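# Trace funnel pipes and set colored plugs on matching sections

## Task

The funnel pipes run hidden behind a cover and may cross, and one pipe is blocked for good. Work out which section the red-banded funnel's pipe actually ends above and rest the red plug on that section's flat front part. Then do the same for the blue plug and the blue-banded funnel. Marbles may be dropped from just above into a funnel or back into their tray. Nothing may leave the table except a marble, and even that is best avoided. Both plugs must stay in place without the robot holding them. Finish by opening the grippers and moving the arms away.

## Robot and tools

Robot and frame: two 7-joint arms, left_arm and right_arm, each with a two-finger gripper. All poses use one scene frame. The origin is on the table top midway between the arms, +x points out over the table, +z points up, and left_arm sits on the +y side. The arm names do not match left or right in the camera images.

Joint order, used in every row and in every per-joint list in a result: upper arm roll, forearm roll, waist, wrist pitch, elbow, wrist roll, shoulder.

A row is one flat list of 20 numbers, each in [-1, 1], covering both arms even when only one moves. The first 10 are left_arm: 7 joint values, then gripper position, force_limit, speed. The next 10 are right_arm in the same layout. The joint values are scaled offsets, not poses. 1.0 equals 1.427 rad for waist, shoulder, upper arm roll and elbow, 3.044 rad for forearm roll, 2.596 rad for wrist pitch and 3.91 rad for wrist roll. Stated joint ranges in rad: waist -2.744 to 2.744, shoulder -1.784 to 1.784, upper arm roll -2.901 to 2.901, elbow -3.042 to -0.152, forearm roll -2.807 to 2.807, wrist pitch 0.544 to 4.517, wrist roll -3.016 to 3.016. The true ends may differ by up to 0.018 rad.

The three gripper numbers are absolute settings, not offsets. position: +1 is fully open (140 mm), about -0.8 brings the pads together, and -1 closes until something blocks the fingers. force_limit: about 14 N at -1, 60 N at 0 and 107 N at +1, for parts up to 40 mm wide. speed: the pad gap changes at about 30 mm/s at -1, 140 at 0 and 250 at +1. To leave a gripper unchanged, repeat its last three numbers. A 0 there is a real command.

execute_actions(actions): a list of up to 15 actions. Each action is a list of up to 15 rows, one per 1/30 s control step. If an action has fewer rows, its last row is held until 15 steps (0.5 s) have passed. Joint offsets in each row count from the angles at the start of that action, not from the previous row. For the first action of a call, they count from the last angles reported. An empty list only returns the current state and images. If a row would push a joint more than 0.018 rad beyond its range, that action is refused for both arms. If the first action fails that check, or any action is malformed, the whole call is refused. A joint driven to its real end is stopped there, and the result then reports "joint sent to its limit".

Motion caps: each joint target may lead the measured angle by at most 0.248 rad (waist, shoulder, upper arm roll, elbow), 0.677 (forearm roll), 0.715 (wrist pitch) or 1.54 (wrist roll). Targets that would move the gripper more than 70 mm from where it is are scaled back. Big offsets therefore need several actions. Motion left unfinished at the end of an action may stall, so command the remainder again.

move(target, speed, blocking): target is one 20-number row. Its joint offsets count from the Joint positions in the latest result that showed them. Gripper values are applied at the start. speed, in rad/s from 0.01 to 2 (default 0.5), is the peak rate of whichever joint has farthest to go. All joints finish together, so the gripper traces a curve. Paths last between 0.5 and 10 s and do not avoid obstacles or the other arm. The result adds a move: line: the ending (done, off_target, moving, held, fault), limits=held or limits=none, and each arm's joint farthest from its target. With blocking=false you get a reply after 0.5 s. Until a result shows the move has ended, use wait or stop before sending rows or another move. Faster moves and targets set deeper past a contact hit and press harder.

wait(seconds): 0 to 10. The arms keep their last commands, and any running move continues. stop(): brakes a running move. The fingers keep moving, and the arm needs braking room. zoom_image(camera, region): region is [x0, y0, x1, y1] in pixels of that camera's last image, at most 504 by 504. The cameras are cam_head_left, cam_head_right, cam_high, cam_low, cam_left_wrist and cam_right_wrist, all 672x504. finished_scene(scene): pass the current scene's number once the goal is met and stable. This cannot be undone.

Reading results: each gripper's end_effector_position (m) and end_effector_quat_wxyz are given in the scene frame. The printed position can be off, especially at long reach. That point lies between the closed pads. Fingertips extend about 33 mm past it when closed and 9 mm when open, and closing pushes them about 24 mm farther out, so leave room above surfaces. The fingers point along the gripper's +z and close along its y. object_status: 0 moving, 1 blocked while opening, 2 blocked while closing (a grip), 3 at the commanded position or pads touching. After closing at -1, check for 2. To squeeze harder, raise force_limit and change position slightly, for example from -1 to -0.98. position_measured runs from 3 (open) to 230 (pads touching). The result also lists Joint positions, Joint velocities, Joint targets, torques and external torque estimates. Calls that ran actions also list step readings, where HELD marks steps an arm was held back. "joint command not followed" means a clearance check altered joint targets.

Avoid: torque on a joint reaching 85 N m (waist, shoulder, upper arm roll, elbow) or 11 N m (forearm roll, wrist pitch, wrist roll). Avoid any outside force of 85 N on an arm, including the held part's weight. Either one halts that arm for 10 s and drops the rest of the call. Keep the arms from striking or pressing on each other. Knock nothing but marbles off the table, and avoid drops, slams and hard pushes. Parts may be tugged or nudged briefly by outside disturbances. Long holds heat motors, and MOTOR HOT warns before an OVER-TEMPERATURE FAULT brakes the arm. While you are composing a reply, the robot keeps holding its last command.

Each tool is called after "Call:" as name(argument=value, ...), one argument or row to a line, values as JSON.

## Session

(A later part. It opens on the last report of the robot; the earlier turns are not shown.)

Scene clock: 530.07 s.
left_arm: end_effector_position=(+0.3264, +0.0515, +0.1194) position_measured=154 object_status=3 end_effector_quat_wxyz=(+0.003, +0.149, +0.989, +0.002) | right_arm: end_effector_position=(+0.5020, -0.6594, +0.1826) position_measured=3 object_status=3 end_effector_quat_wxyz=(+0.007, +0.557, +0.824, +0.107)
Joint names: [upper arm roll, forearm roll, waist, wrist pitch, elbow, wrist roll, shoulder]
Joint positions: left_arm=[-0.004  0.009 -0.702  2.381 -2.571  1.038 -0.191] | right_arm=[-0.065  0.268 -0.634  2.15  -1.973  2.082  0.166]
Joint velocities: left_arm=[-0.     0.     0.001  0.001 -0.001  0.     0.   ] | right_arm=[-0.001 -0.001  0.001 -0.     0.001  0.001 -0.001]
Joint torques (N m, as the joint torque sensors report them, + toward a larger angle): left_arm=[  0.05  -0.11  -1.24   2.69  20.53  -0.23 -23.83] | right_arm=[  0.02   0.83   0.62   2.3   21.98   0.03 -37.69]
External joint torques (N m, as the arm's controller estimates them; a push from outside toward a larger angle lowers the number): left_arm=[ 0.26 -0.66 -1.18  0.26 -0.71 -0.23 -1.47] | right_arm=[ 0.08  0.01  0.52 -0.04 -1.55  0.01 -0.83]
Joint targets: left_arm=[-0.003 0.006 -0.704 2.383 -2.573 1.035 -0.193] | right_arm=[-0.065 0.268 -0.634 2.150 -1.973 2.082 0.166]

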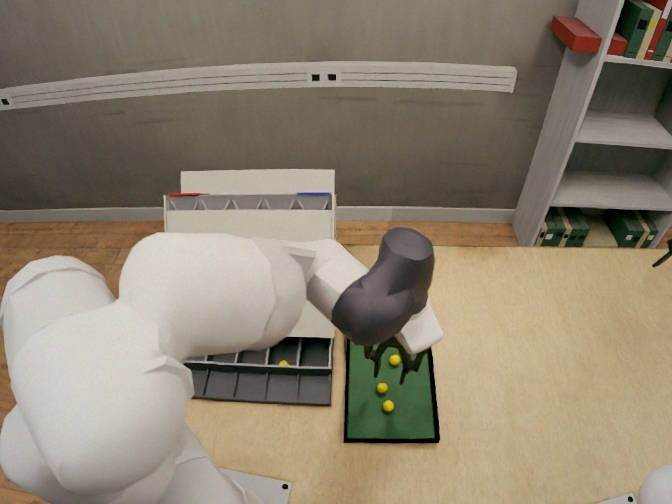

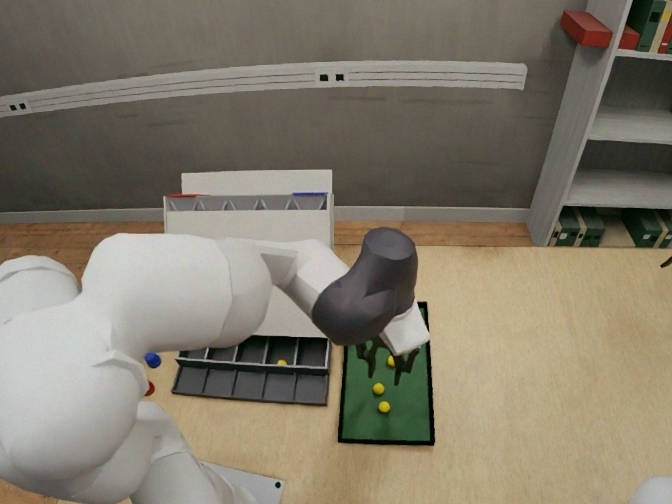

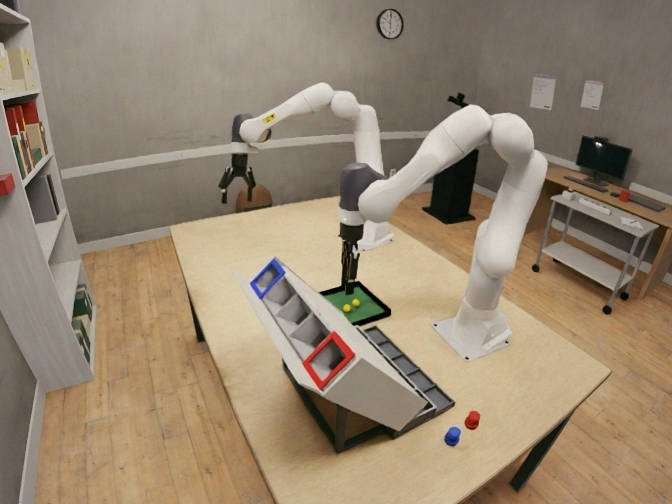

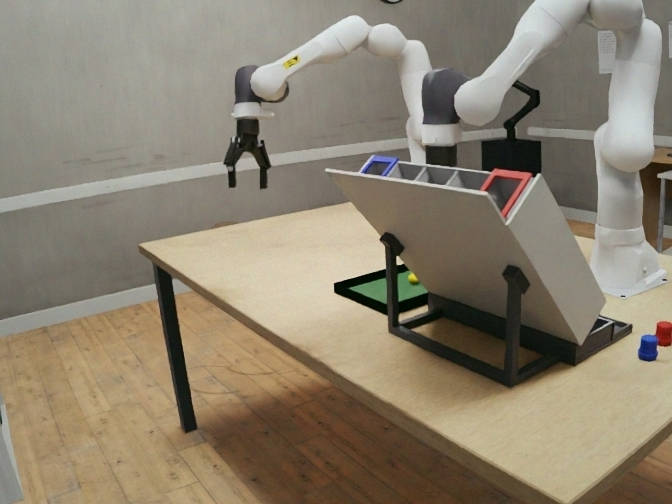

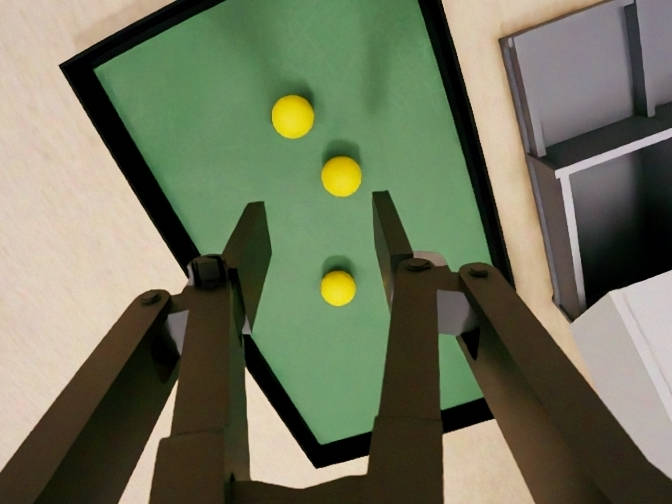

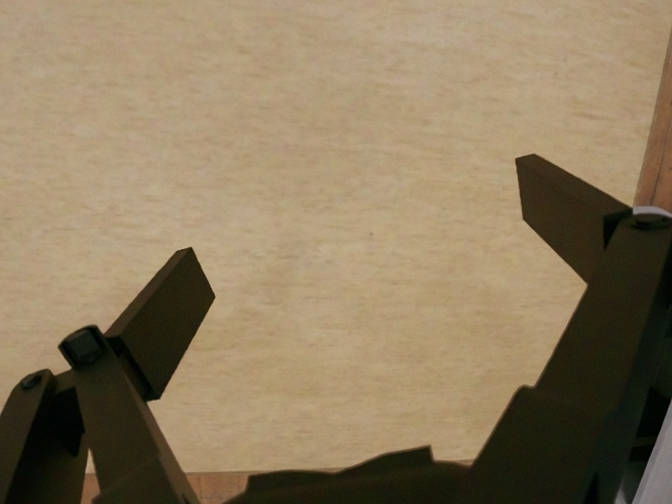

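Call:
execute_actions(
  actions=[
    [[0.0007,-0.001,0.001,0.0008,-0.0014,-0.0008,0.0017,-0.2,-0.4,0.5,0,0,0,0,0,0,0,1,0,0],[0.0007,-0.001,0.003,0.0009,-0.0022,-0.0008,0.0068,-0.2,-0.4,0.5,0,0,0,0,0,0,0,1,0,0],[0.0007,-0.001,0.0055,0.0043,-0.0049,-0.0008,0.0149,-0.2,-0.4,0.5,0,0,0,0,0,0,0,1,0,0],[0.0007,-0.001,0.008,0.0182,-0.0084,-0.0008,0.0257,-0.2,-0.4,0.5,0,0,0,0,0,0,0,1,0,0],[0.0007,-0.001,0.0105,0.0347,-0.0126,-0.0008,0.0384,-0.2,-0.4,0.5,0,0,0,0,0,0,0,1,0,0],[0.0007,-0.001,0.013,0.0521,-0.0171,-0.0008,0.0523,-0.2,-0.4,0.5,0,0,0,0,0,0,0,1,0,0],[0.0007,-0.001,0.015,0.0686,-0.0219,-0.0008,0.0666,-0.2,-0.4,0.5,0,0,0,0,0,0,0,1,0,0],[0.0007,-0.001,0.0161,0.0833,-0.0264,-0.0008,0.0805,-0.2,-0.4,0.5,0,0,0,0,0,0,0,1,0,0],[0.0007,-0.001,0.0161,0.0963,-0.0306,-0.0008,0.0932,-0.2,-0.4,0.5,0,0,0,0,0,0,0,1,0,0],[0.0007,-0.001,0.0161,0.1059,-0.0341,-0.0008,0.1039,-0.2,-0.4,0.5,0,0,0,0,0,0,0,1,0,0],[0.0007,-0.001,0.0161,0.112,-0.0368,-0.0008,0.112,-0.2,-0.4,0.5,0,0,0,0,0,0,0,1,0,0],[0.0007,-0.001,0.0161,0.1146,-0.0384,-0.0008,0.1171,-0.2,-0.4,0.5,0,0,0,0,0,0,0,1,0,0],[0.0007,-0.001,0.0161,0.112,-0.039,-0.0008,0.1189,-0.2,-0.4,0.5,0,0,0,0,0,0,0,1,0,0],[0.0007,-0.001,0.0161,0.1024,-0.039,-0.0008,0.1189,-0.2,-0.4,0.5,0,0,0,0,0,0,0,1,0,0],[0.0007,-0.001,0.0161,0.0868,-0.039,-0.0008,0.1189,-1,-0.4,-0.3,0,0,0,0,0,0,0,1,0,0]],
  ],
)

Scene clock: 553.43 s.
left_arm: end_effector_position=(+0.3315, +0.0581, +0.0469) position_measured=154 object_status=0 end_effector_quat_wxyz=(+0.003, +0.140, +0.990, +0.001) | right_arm: end_effector_position=(+0.5020, -0.6594, +0.1826) position_measured=3 object_status=3 end_effector_quat_wxyz=(+0.007, +0.557, +0.824, +0.107)
Joint names: [upper arm roll, forearm roll, waist, wrist pitch, elbow, wrist roll, shoulder]
Joint positions: left_arm=[-0.003  0.009 -0.681  2.603 -2.624  1.038 -0.026] | right_arm=[-0.065  0.268 -0.634  2.15  -1.973  2.082  0.166]
Joint velocities: left_arm=[ 0.001 -0.     0.     0.002 -0.039 -0.002  0.102] | right_arm=[ 0.001  0.     0.002 -0.    -0.    -0.     0.   ]
Joint torques (N m, as the joint torque sensors report them, + toward a larger angle): left_arm=[ -0.27  -0.4    1.36   3.07  18.87  -0.2  -26.72] | right_arm=[  0.24   0.83   0.68   2.33  21.88   0.06 -37.88]
External joint torques (N m, as the arm's controller estimates them; a push from outside toward a larger angle lowers the number): left_arm=[-0.24 -0.81  1.37  0.3  -1.46 -0.2   1.8 ] | right_arm=[ 0.37  0.    0.64 -0.01 -1.63  0.05 -1.04]
Joint targets: left_arm=[-0.003 0.006 -0.679 2.607 -2.627 1.035 -0.021] | right_arm=[-0.065 0.268 -0.634 2.150 -1.973 2.082 0.166]
Step readings (joint positions):
0: left_arm=[-0.004 0.009 -0.702 2.382 -2.571 1.038 -0.191] | right_arm=[-0.065 0.268 -0.634 2.150 -1.973 2.082 0.166]
1: left_arm=[-0.004 0.009 -0.702 2.382 -2.571 1.038 -0.191] | right_arm=[-0.065 0.268 -0.634 2.150 -1.973 2.082 0.166]
2: left_arm=[-0.004 0.009 -0.701 2.382 -2.571 1.038 -0.190] | right_arm=[-0.065 0.268 -0.634 2.150 -1.973 2.082 0.166]
4: left_arm=[-0.004 0.009 -0.698 2.391 -2.572 1.038 -0.180] | right_arm=[-0.065 0.268 -0.634 2.150 -1.973 2.082 0.166]
8: left_arm=[-0.004 0.009 -0.687 2.473 -2.590 1.038 -0.122] | right_arm=[-0.065 0.268 -0.634 2.150 -1.973 2.082 0.166]
15: Joint positions above

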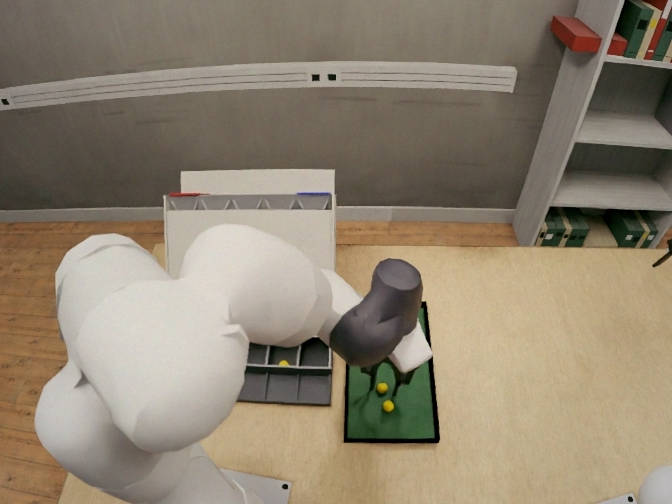

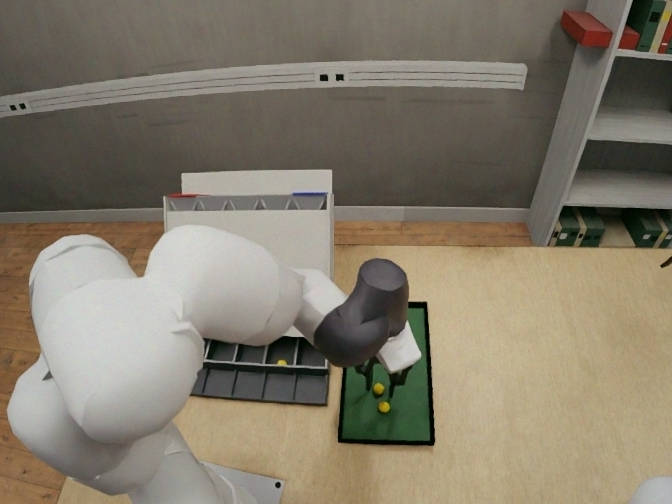

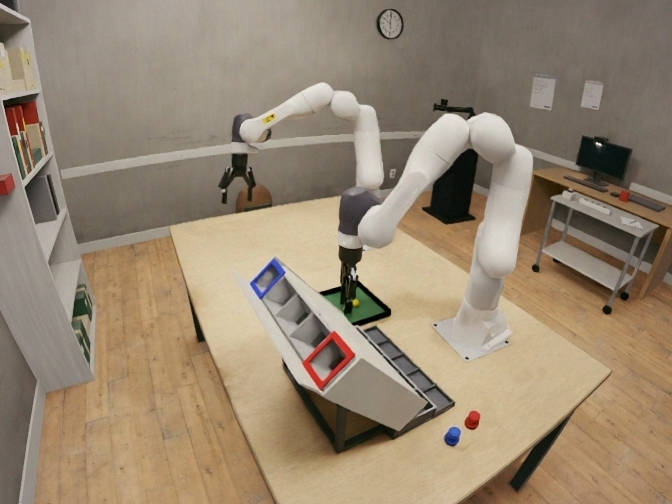

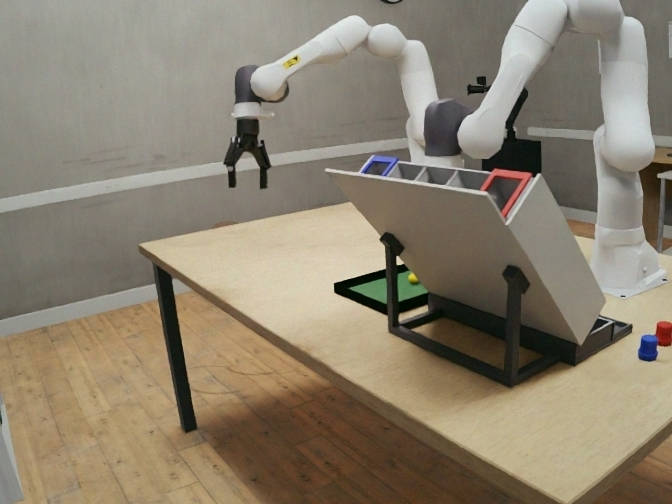

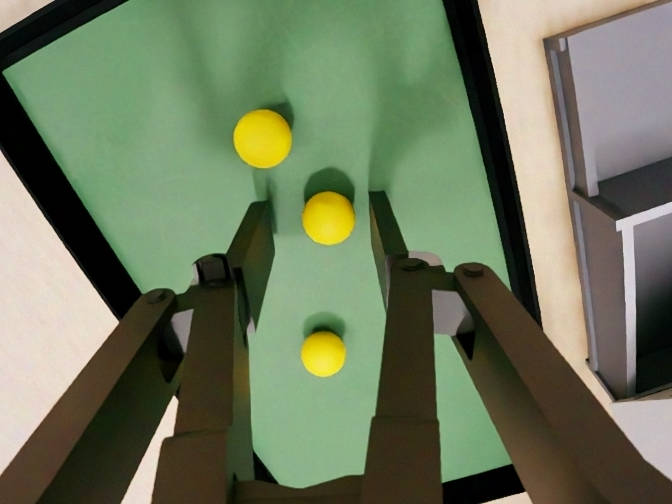

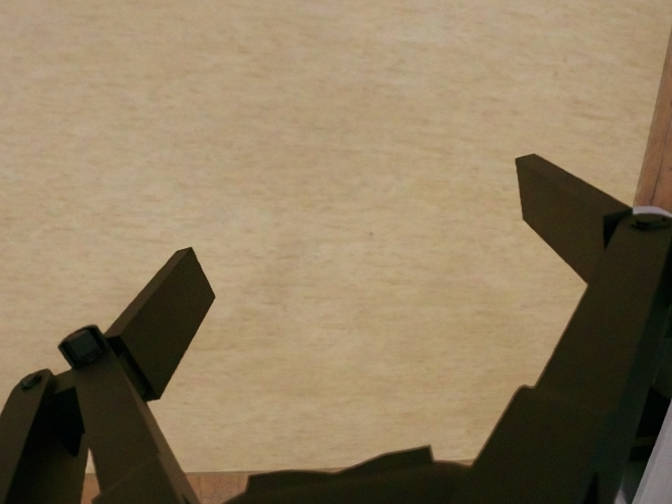

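Call:
execute_actions(
  actions=[],
)

Scene clock: 564.70 s.
left_arm: end_effector_position=(+0.3306, +0.0591, +0.0450) position_measured=197 object_status=2 end_effector_quat_wxyz=(+0.002, +0.140, +0.990, +0.001) | right_arm: end_effector_position=(+0.5020, -0.6594, +0.1826) position_measured=3 object_status=3 end_effector_quat_wxyz=(+0.007, +0.557, +0.824, +0.107)
Joint names: [upper arm roll, forearm roll, waist, wrist pitch, elbow, wrist roll, shoulder]
Joint positions: left_arm=[-0.003  0.009 -0.681  2.605 -2.626  1.038 -0.022] | right_arm=[-0.065  0.268 -0.634  2.15  -1.973  2.082  0.166]
Joint velocities: left_arm=[-0.001  0.    -0.001 -0.     0.001  0.001 -0.   ] | right_arm=[-0.     0.002  0.001  0.    -0.     0.    -0.002]
Joint torques (N m, as the joint torque sensors report them, + toward a larger angle): left_arm=[ -0.48  -0.2    1.9    2.76  17.85  -0.24 -24.55] | right_arm=[  0.1    0.86   0.63   2.3   21.92   0.05 -37.6 ]
External joint torques (N m, as the arm's controller estimates them; a push from outside toward a larger angle lowers the number): left_arm=[-0.43 -0.6   1.93  0.3  -0.55 -0.24  0.86] | right_arm=[ 0.22  0.03  0.58 -0.06 -1.74  0.03 -0.5 ]
Joint targets: left_arm=[-0.003 0.006 -0.679 2.607 -2.627 1.035 -0.021] | right_arm=[-0.065 0.268 -0.634 2.150 -1.973 2.082 0.166]

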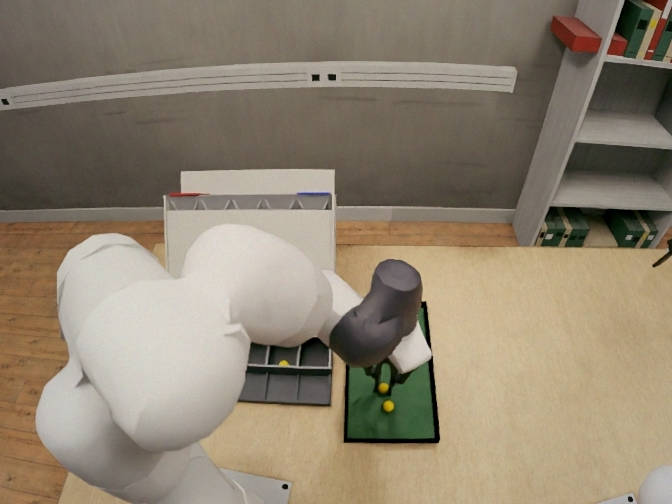

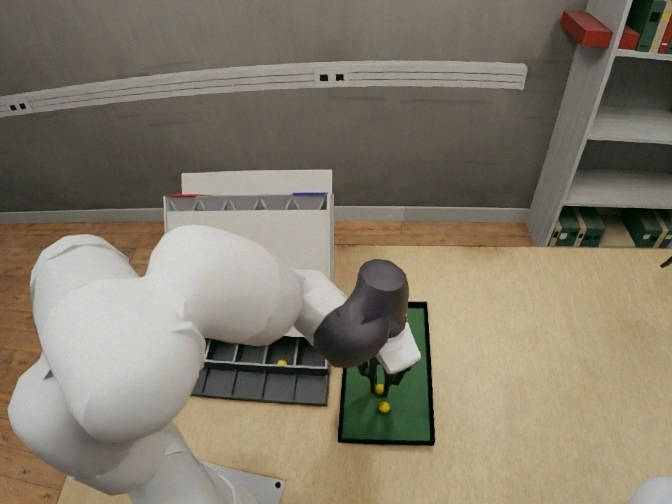

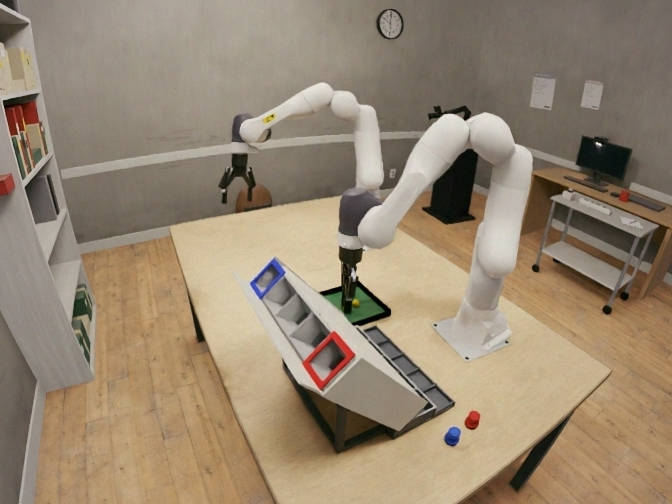

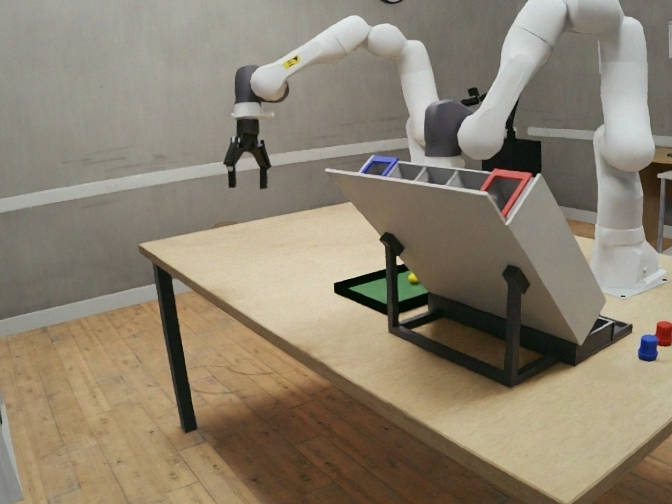

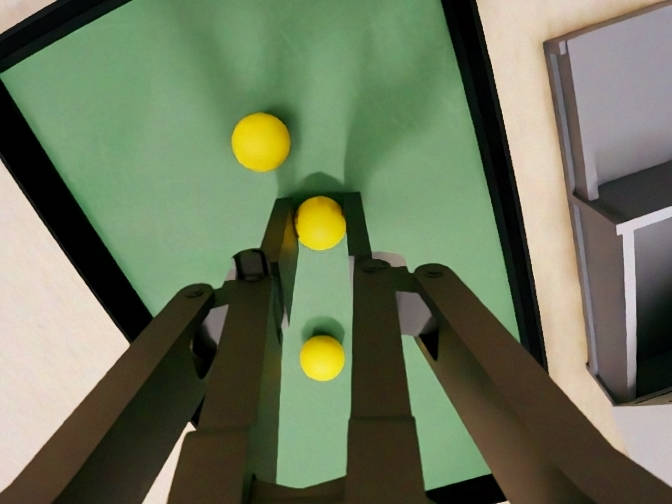

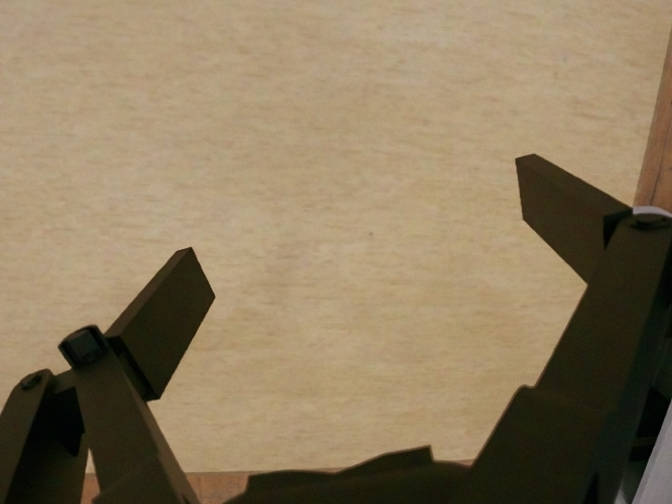

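Call:
execute_actions(
  actions=[
    [[0.001,-0.001,0.001,0,0.0001,0,-0.0015,-1,-0.4,-0.3,0,0,0,0,0,0,0,1,0,0],[0.001,-0.001,0.001,-0.0005,0.0015,0,-0.006,-1,-0.4,-0.3,0,0,0,0,0,0,0,1,0,0],[0.0015,-0.001,0.001,-0.0046,0.0049,0,-0.0132,-1,-0.4,-0.3,0,0,0,0,0,0,0,1,0,0],[0.002,-0.001,0.001,-0.0129,0.0113,0,-0.0227,-1,-0.4,-0.3,0,0,0,0,0,0,0,1,0,0],[0.002,-0.001,0.0018,-0.0253,0.0211,0,-0.0339,-1,-0.4,-0.3,0,0,0,0,0,0,0,1,0,0],[0.002,-0.001,0.0037,-0.0414,0.0346,0,-0.0462,-1,-0.4,-0.3,0,0,0,0,0,0,0,1,0,0],[0.002,-0.001,0.0086,-0.0601,0.0517,0,-0.0589,-1,-0.4,-0.3,0,0,0,0,0,0,0,1,0,0],[0.002,-0.001,0.0161,-0.0804,0.0717,0,-0.0712,-1,-0.4,-0.3,0,0,0,0,0,0,0,1,0,0],[0.002,-0.001,0.0264,-0.101,0.0938,0,-0.0824,-1,-0.4,-0.3,0,0,0,0,0,0,0,1,0,0],[0.002,-0.001,0.0394,-0.1205,0.1171,0,-0.0919,-1,-0.4,-0.3,0,0,0,0,0,0,0,1,0,0],[0.002,-0.001,0.0546,-0.1377,0.1405,0,-0.0991,-1,-0.4,-0.3,0,0,0,0,0,0,0,1,0,0],[0.002,-0.001,0.0715,-0.152,0.1639,0,-0.1036,-1,-0.4,-0.3,0,0,0,0,0,0,0,1,0,0],[0.002,-0.001,0.0893,-0.166,0.1874,0,-0.1051,-1,-0.4,-0.3,0,0,0,0,0,0,0,1,0,0],[0.002,-0.001,0.1071,-0.18,0.2108,0,-0.1051,-1,-0.4,-0.3,0,0,0,0,0,0,0,1,0,0],[0.002,-0.001,0.125,-0.194,0.2342,0,-0.1051,-1,-0.4,-0.3,0,0,0,0,0,0,0,1,0,0]],
    [[0.003,-0.001,0.058,-0.0808,0.0761,0,-0.003,-1,-0.4,-0.3,0,0,0,0,0,0,0,1,0,0],[0.003,-0.001,0.0758,-0.0948,0.0995,0,-0.003,-1,-0.4,-0.3,0,0,0,0,0,0,0,1,0,0],[0.003,-0.001,0.0937,-0.1087,0.123,0,-0.003,-1,-0.4,-0.3,0,0,0,0,0,0,0,1,0,0],[0.003,-0.001,0.1116,-0.1227,0.1464,0,-0.003,-1,-0.4,-0.3,0,0,0,0,0,0,0,1,0,0],[0.003,-0.001,0.1294,-0.1367,0.1698,0,-0.003,-1,-0.4,-0.3,0,0,0,0,0,0,0,1,0,0],[0.003,-0.001,0.1473,-0.1506,0.1932,0,-0.003,-1,-0.4,-0.3,0,0,0,0,0,0,0,1,0,0],[0.003,-0.001,0.1651,-0.1646,0.2166,0,-0.003,-1,-0.4,-0.3,0,0,0,0,0,0,0,1,0,0],[0.003,-0.001,0.183,-0.1786,0.24,0,-0.003,-1,-0.4,-0.3,0,0,0,0,0,0,0,1,0,0],[0.003,-0.001,0.2008,-0.1921,0.2635,0,-0.003,-1,-0.4,-0.3,0,0,0,0,0,0,0,1,0,0],[0.003,-0.001,0.2187,-0.202,0.2869,0,-0.003,-1,-0.4,-0.3,0,0,0,0,0,0,0,1,0,0],[0.003,-0.001,0.2366,-0.2076,0.3103,0,-0.0018,-1,-0.4,-0.3,0,0,0,0,0,0,0,1,0,0],[0.003,-0.001,0.2544,-0.2091,0.3337,0,0.002,-1,-0.4,-0.3,0,0,0,0,0,0,0,1,0,0],[0.003,-0.001,0.2723,-0.2071,0.3571,0,0.008,-1,-0.4,-0.3,0,0,0,0,0,0,0,1,0,0],[0.003,-0.001,0.2901,-0.2023,0.3806,0,0.0162,-1,-0.4,-0.3,0,0,0,0,0,0,0,1,0,0],[0.003,-0.001,0.308,-0.196,0.404,0,0.0263,-1,-0.4,-0.3,0,0,0,0,0,0,0,1,0,0]],
    [[-0.0005,-0.001,0.058,-0.0147,0.0761,0,0.0328,-1,-0.4,-0.3,0,0,0,0,0,0,0,1,0,0],[-0.0005,-0.001,0.0759,-0.0092,0.0994,0,0.0458,-1,-0.4,-0.3,0,0,0,0,0,0,0,1,0,0],[-0.0005,-0.001,0.0938,-0.0063,0.1215,0,0.0596,-1,-0.4,-0.3,0,0,0,0,0,0,0,1,0,0],[-0.0005,-0.001,0.1116,-0.0063,0.1415,0,0.0738,-1,-0.4,-0.3,0,0,0,0,0,0,0,1,0,0],[-0.0005,-0.001,0.1294,-0.0063,0.1586,0,0.088,-1,-0.4,-0.3,0,0,0,0,0,0,0,1,0,0],[-0.0005,-0.001,0.1463,-0.0063,0.1721,0,0.1018,-1,-0.4,-0.3,0,0,0,0,0,0,0,1,0,0],[-0.0005,-0.001,0.1615,-0.0063,0.1819,0,0.1148,-1,-0.4,-0.3,0,0,0,0,0,0,0,1,0,0],[-0.0005,-0.001,0.1745,-0.0063,0.1883,0,0.1265,-1,-0.4,-0.3,0,0,0,0,0,0,0,1,0,0],[-0.0005,-0.001,0.1848,-0.0063,0.1917,0,0.1366,-1,-0.4,-0.3,0,0,0,0,0,0,0,1,0,0],[-0.0005,-0.001,0.1923,-0.0063,0.1933,0,0.1448,-1,-0.4,-0.3,0,0,0,0,0,0,0,1,0,0],[-0.0005,-0.001,0.1972,-0.0063,0.194,0,0.1508,-1,-0.4,-0.3,0,0,0,0,0,0,0,1,0,0],[-0.0005,-0.001,0.1998,-0.0063,0.194,0,0.1546,-1,-0.4,-0.3,0,0,0,0,0,0,0,1,0,0],[-0.0005,-0.001,0.2008,-0.0063,0.194,0,0.1558,-1,-0.4,-0.3,0,0,0,0,0,0,0,1,0,0],[-0.0005,-0.001,0.2009,-0.0063,0.194,0,0.1558,-1,-0.4,-0.3,0,0,0,0,0,0,0,1,0,0],[-0.0005,-0.001,0.2009,-0.0063,0.194,0,0.1558,-1,-0.4,-0.3,0,0,0,0,0,0,0,1,0,0]],
  ],
)

Scene clock: 626.27 s.
left_arm: end_effector_position=(+0.6554, +0.3657, +0.3886) position_measured=197 object_status=2 end_effector_quat_wxyz=(+0.068, -0.257, +0.964, -0.014) | right_arm: end_effector_position=(+0.5020, -0.6594, +0.1826) position_measured=3 object_status=3 end_effector_quat_wxyz=(+0.007, +0.557, +0.824, +0.107)
Joint names: [upper arm roll, forearm roll, waist, wrist pitch, elbow, wrist roll, shoulder]
Joint positions: left_arm=[ 0.004  0.009  0.106  1.796 -1.59   1.038  0.067] | right_arm=[-0.065  0.268 -0.634  2.15  -1.973  2.082  0.166]
Joint velocities: left_arm=[ 0.001  0.002  0.069 -0.017 -0.    -0.     0.144] | right_arm=[ 0.001  0.001  0.001  0.001  0.    -0.    -0.001]
Joint torques (N m, as the joint torque sensors report them, + toward a larger angle): left_arm=[ -4.52   0.13  -1.09   2.77  28.89  -0.1  -40.47] | right_arm=[ -0.26   0.83   0.57   2.33  21.98   0.03 -37.78]
External joint torques (N m, as the arm's controller estimates them; a push from outside toward a larger angle lowers the number): left_arm=[-0.9  -0.47  2.18 -0.3   1.31 -0.09  0.31] | right_arm=[-0.22  0.    0.43 -0.01 -1.58  0.02 -0.85]
External joint torques at the end of the 1st action: left_arm=[-1.16 -0.69  1.88 -0.57  1.58 -0.02 -1.33] | right_arm=[ 0.07 -0.01  0.66 -0.04 -1.72  0.03 -0.74]
External joint torques at the end of the 2nd action: left_arm=[-0.58 -0.64  0.42 -0.35  0.73 -0.07  1.33] | right_arm=[-0.11  0.02  0.74 -0.04 -1.57  0.02 -0.48]
Joint targets: left_arm=[-0.001 0.006 0.109 1.794 -1.582 1.038 0.069] | right_arm=[-0.065 0.268 -0.634 2.150 -1.973 2.082 0.166]
Step readings (joint positions; steps 1 to 15: 1st action; 16 to 30: 2nd action; 31 to 45: 3rd action):
0: left_arm=[-0.003 0.009 -0.681 2.605 -2.626 1.038 -0.022] | right_arm=[-0.065 0.268 -0.634 2.150 -1.973 2.082 0.166]
1: left_arm=[-0.003 0.009 -0.681 2.605 -2.626 1.038 -0.022] | right_arm=[-0.065 0.268 -0.634 2.150 -1.973 2.082 0.166]
2: left_arm=[-0.003 0.009 -0.681 2.605 -2.626 1.038 -0.023] | right_arm=[-0.065 0.268 -0.634 2.150 -1.973 2.082 0.166]
4: left_arm=[-0.003 0.009 -0.681 2.597 -2.624 1.038 -0.031] | right_arm=[-0.065 0.268 -0.634 2.150 -1.973 2.082 0.166]
8: left_arm=[-0.003 0.009 -0.674 2.523 -2.577 1.038 -0.079] | right_arm=[-0.065 0.268 -0.634 2.150 -1.973 2.082 0.166]
15: left_arm=[-0.005 0.009 -0.560 2.275 -2.362 1.038 -0.165] | right_arm=[-0.065 0.268 -0.634 2.150 -1.973 2.082 0.166]
16: left_arm=[-0.004 0.009 -0.535 2.239 -2.328 1.038 -0.167] | right_arm=[-0.065 0.268 -0.634 2.150 -1.973 2.082 0.166]
17: left_arm=[-0.004 0.009 -0.510 2.203 -2.293 1.038 -0.168] | right_arm=[-0.065 0.268 -0.634 2.150 -1.973 2.082 0.166]
19: left_arm=[-0.003 0.009 -0.459 2.130 -2.226 1.038 -0.168] | right_arm=[-0.065 0.268 -0.634 2.150 -1.973 2.082 0.166]
23: left_arm=[-0.001 0.009 -0.357 1.984 -2.094 1.038 -0.167] | right_arm=[-0.065 0.268 -0.634 2.150 -1.973 2.082 0.166]
30: left_arm=[-0.001 0.009 -0.178 1.810 -1.858 1.038 -0.153] | right_arm=[-0.065 0.268 -0.634 2.150 -1.973 2.082 0.166]
31: left_arm=[-0.001 0.009 -0.153 1.803 -1.823 1.038 -0.143] | right_arm=[-0.065 0.268 -0.634 2.150 -1.973 2.082 0.166]
32: left_arm=[-0.001 0.009 -0.127 1.801 -1.788 1.038 -0.130] | right_arm=[-0.065 0.268 -0.634 2.150 -1.973 2.082 0.166]
34: left_arm=[-0.002 0.009 -0.077 1.799 -1.722 1.038 -0.097] | right_arm=[-0.065 0.268 -0.634 2.150 -1.973 2.082 0.166]
38: left_arm=[-0.002 0.009 0.021 1.798 -1.624 1.038 -0.022] | right_arm=[-0.065 0.268 -0.634 2.150 -1.973 2.082 0.166]
45: Joint positions above

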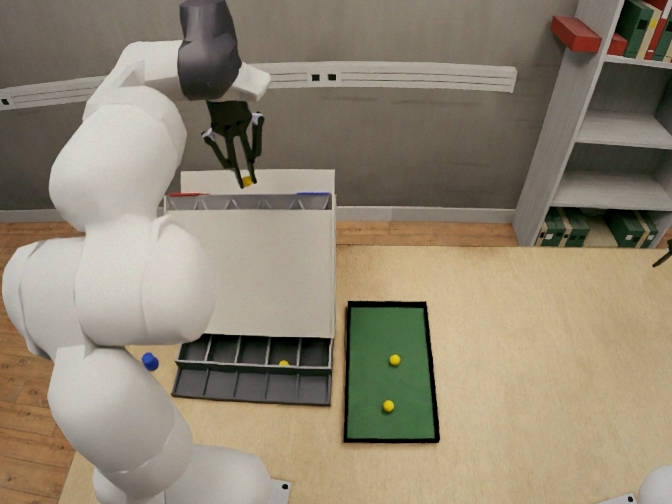

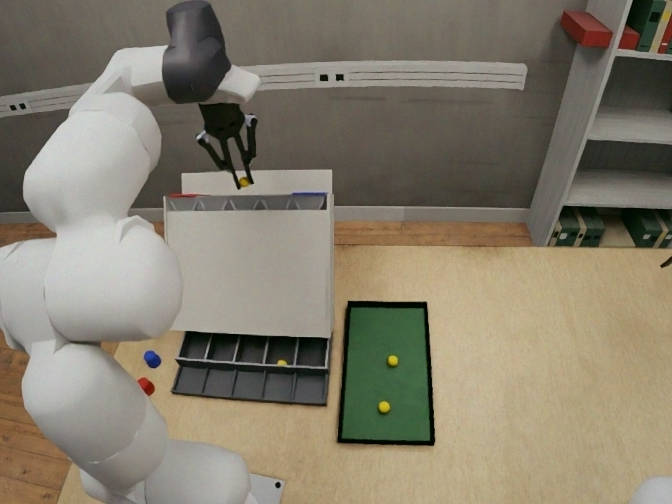

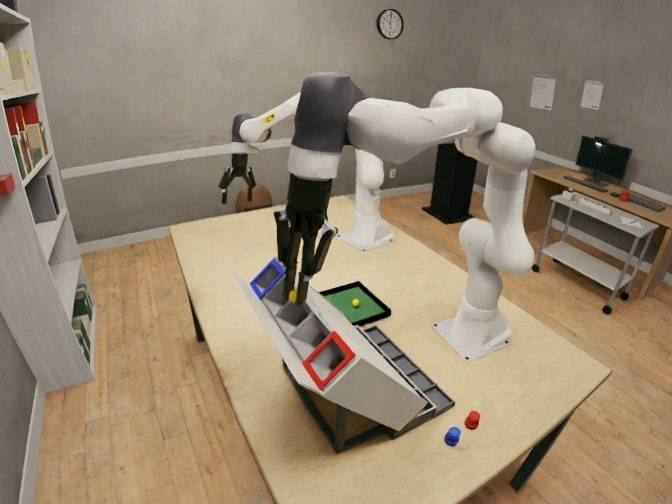

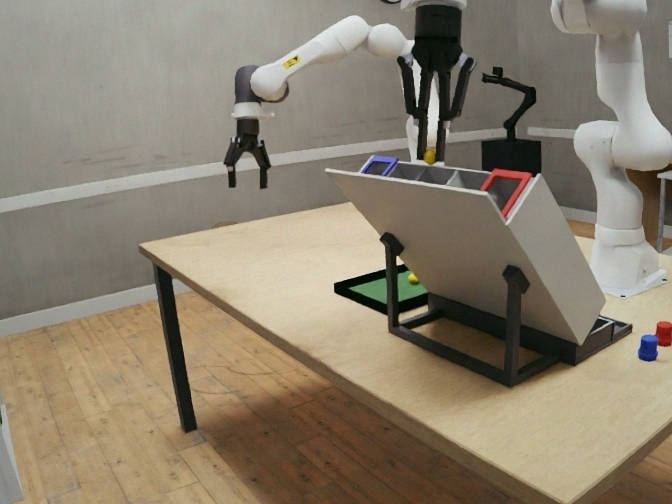

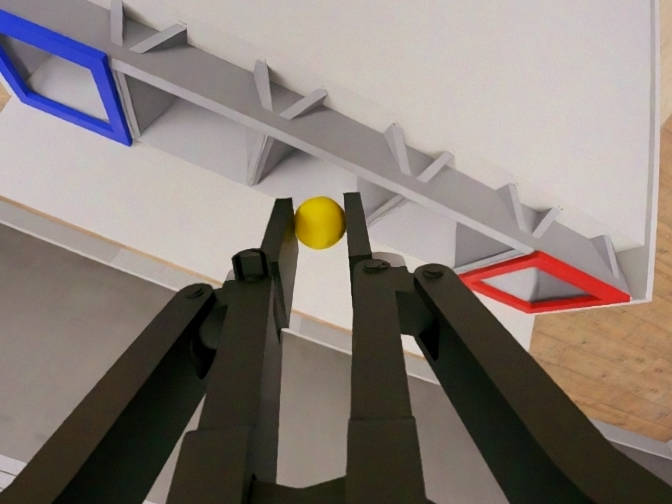

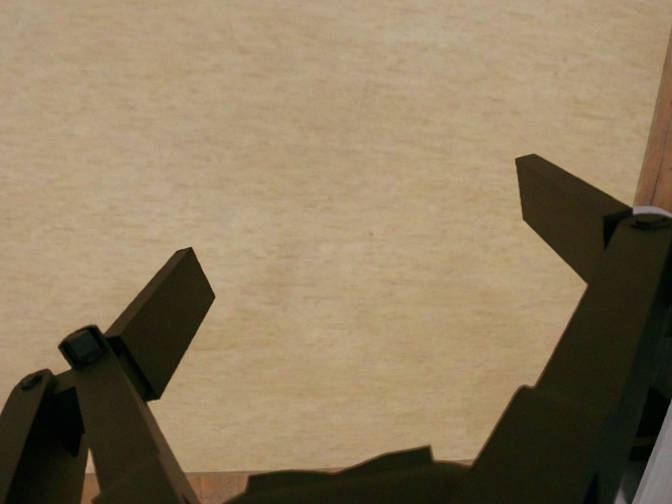

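Call:
execute_actions(
  actions=[],
)

Scene clock: 643.40 s.
left_arm: end_effector_position=(+0.6569, +0.3641, +0.3887) position_measured=197 object_status=2 end_effector_quat_wxyz=(+0.068, -0.256, +0.964, -0.015) | right_arm: end_effector_position=(+0.5020, -0.6594, +0.1826) position_measured=3 object_status=3 end_effector_quat_wxyz=(+0.007, +0.557, +0.824, +0.107)
Joint names: [upper arm roll, forearm roll, waist, wrist pitch, elbow, wrist roll, shoulder]
Joint positions: left_arm=[-0.     0.009  0.108  1.795 -1.584  1.038  0.072] | right_arm=[-0.065  0.268 -0.634  2.15  -1.973  2.082  0.166]
Joint velocities: left_arm=[ 0.001 -0.002 -0.    -0.001  0.     0.001  0.   ] | right_arm=[-0.001 -0.     0.    -0.    -0.001 -0.001 -0.001]
Joint torques (N m, as the joint torque sensors report them, + toward a larger angle): left_arm=[ -0.63   0.18   0.13   2.54  26.21  -0.06 -35.47] | right_arm=[ -0.26   0.85   0.69   2.35  21.95   0.06 -37.32]
External joint torques (N m, as the arm's controller estimates them; a push from outside toward a larger angle lowers the number): left_arm=[-0.72 -0.63  0.11 -0.21  1.91 -0.05 -0.95] | right_arm=[-0.06  0.02  0.72  0.01 -1.6   0.04 -0.35]
Joint targets: left_arm=[-0.001 0.006 0.109 1.794 -1.582 1.038 0.069] | right_arm=[-0.065 0.268 -0.634 2.150 -1.973 2.082 0.166]

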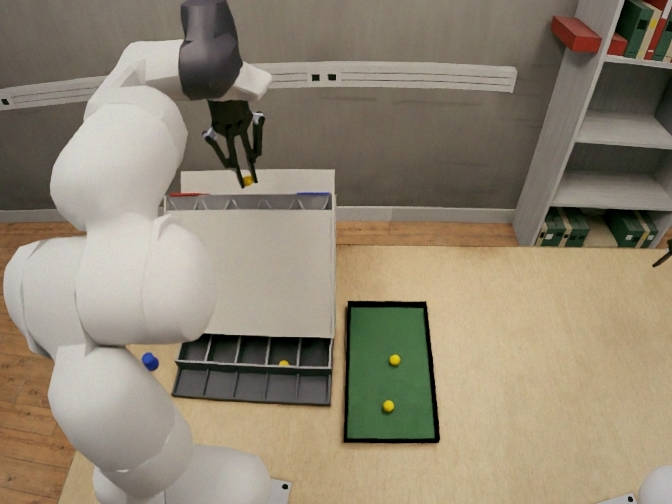

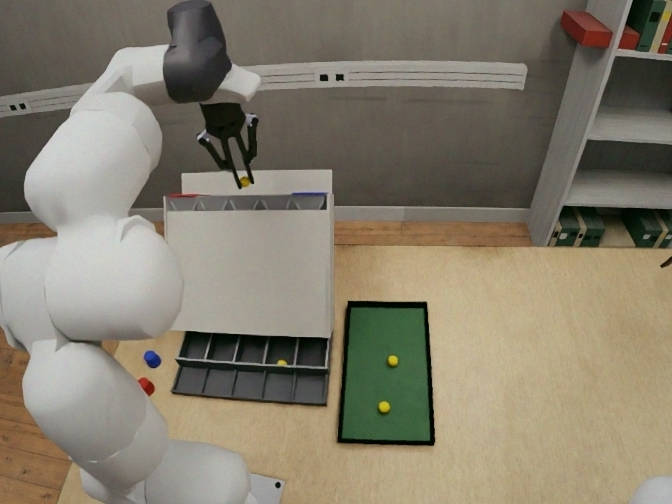

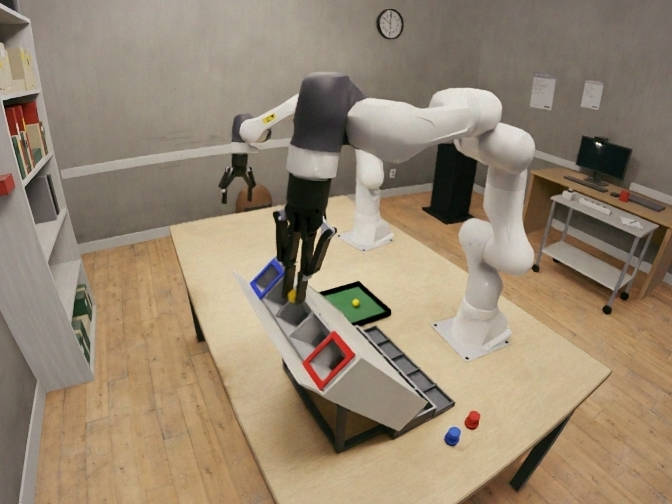

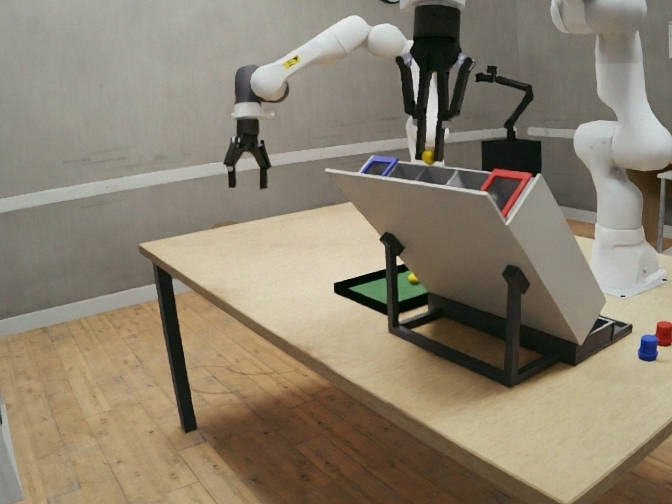

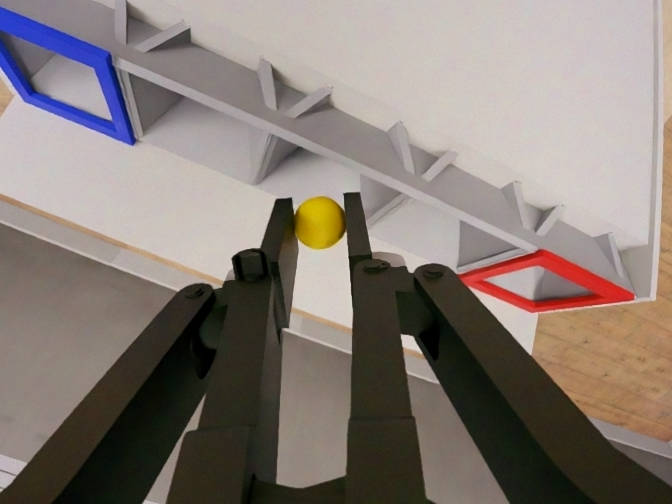

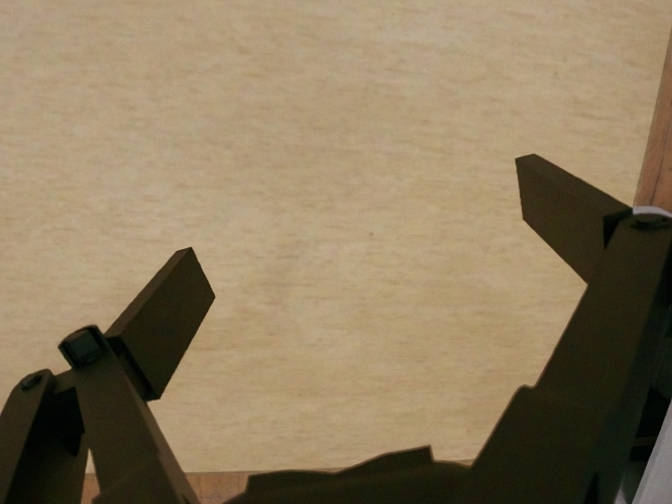

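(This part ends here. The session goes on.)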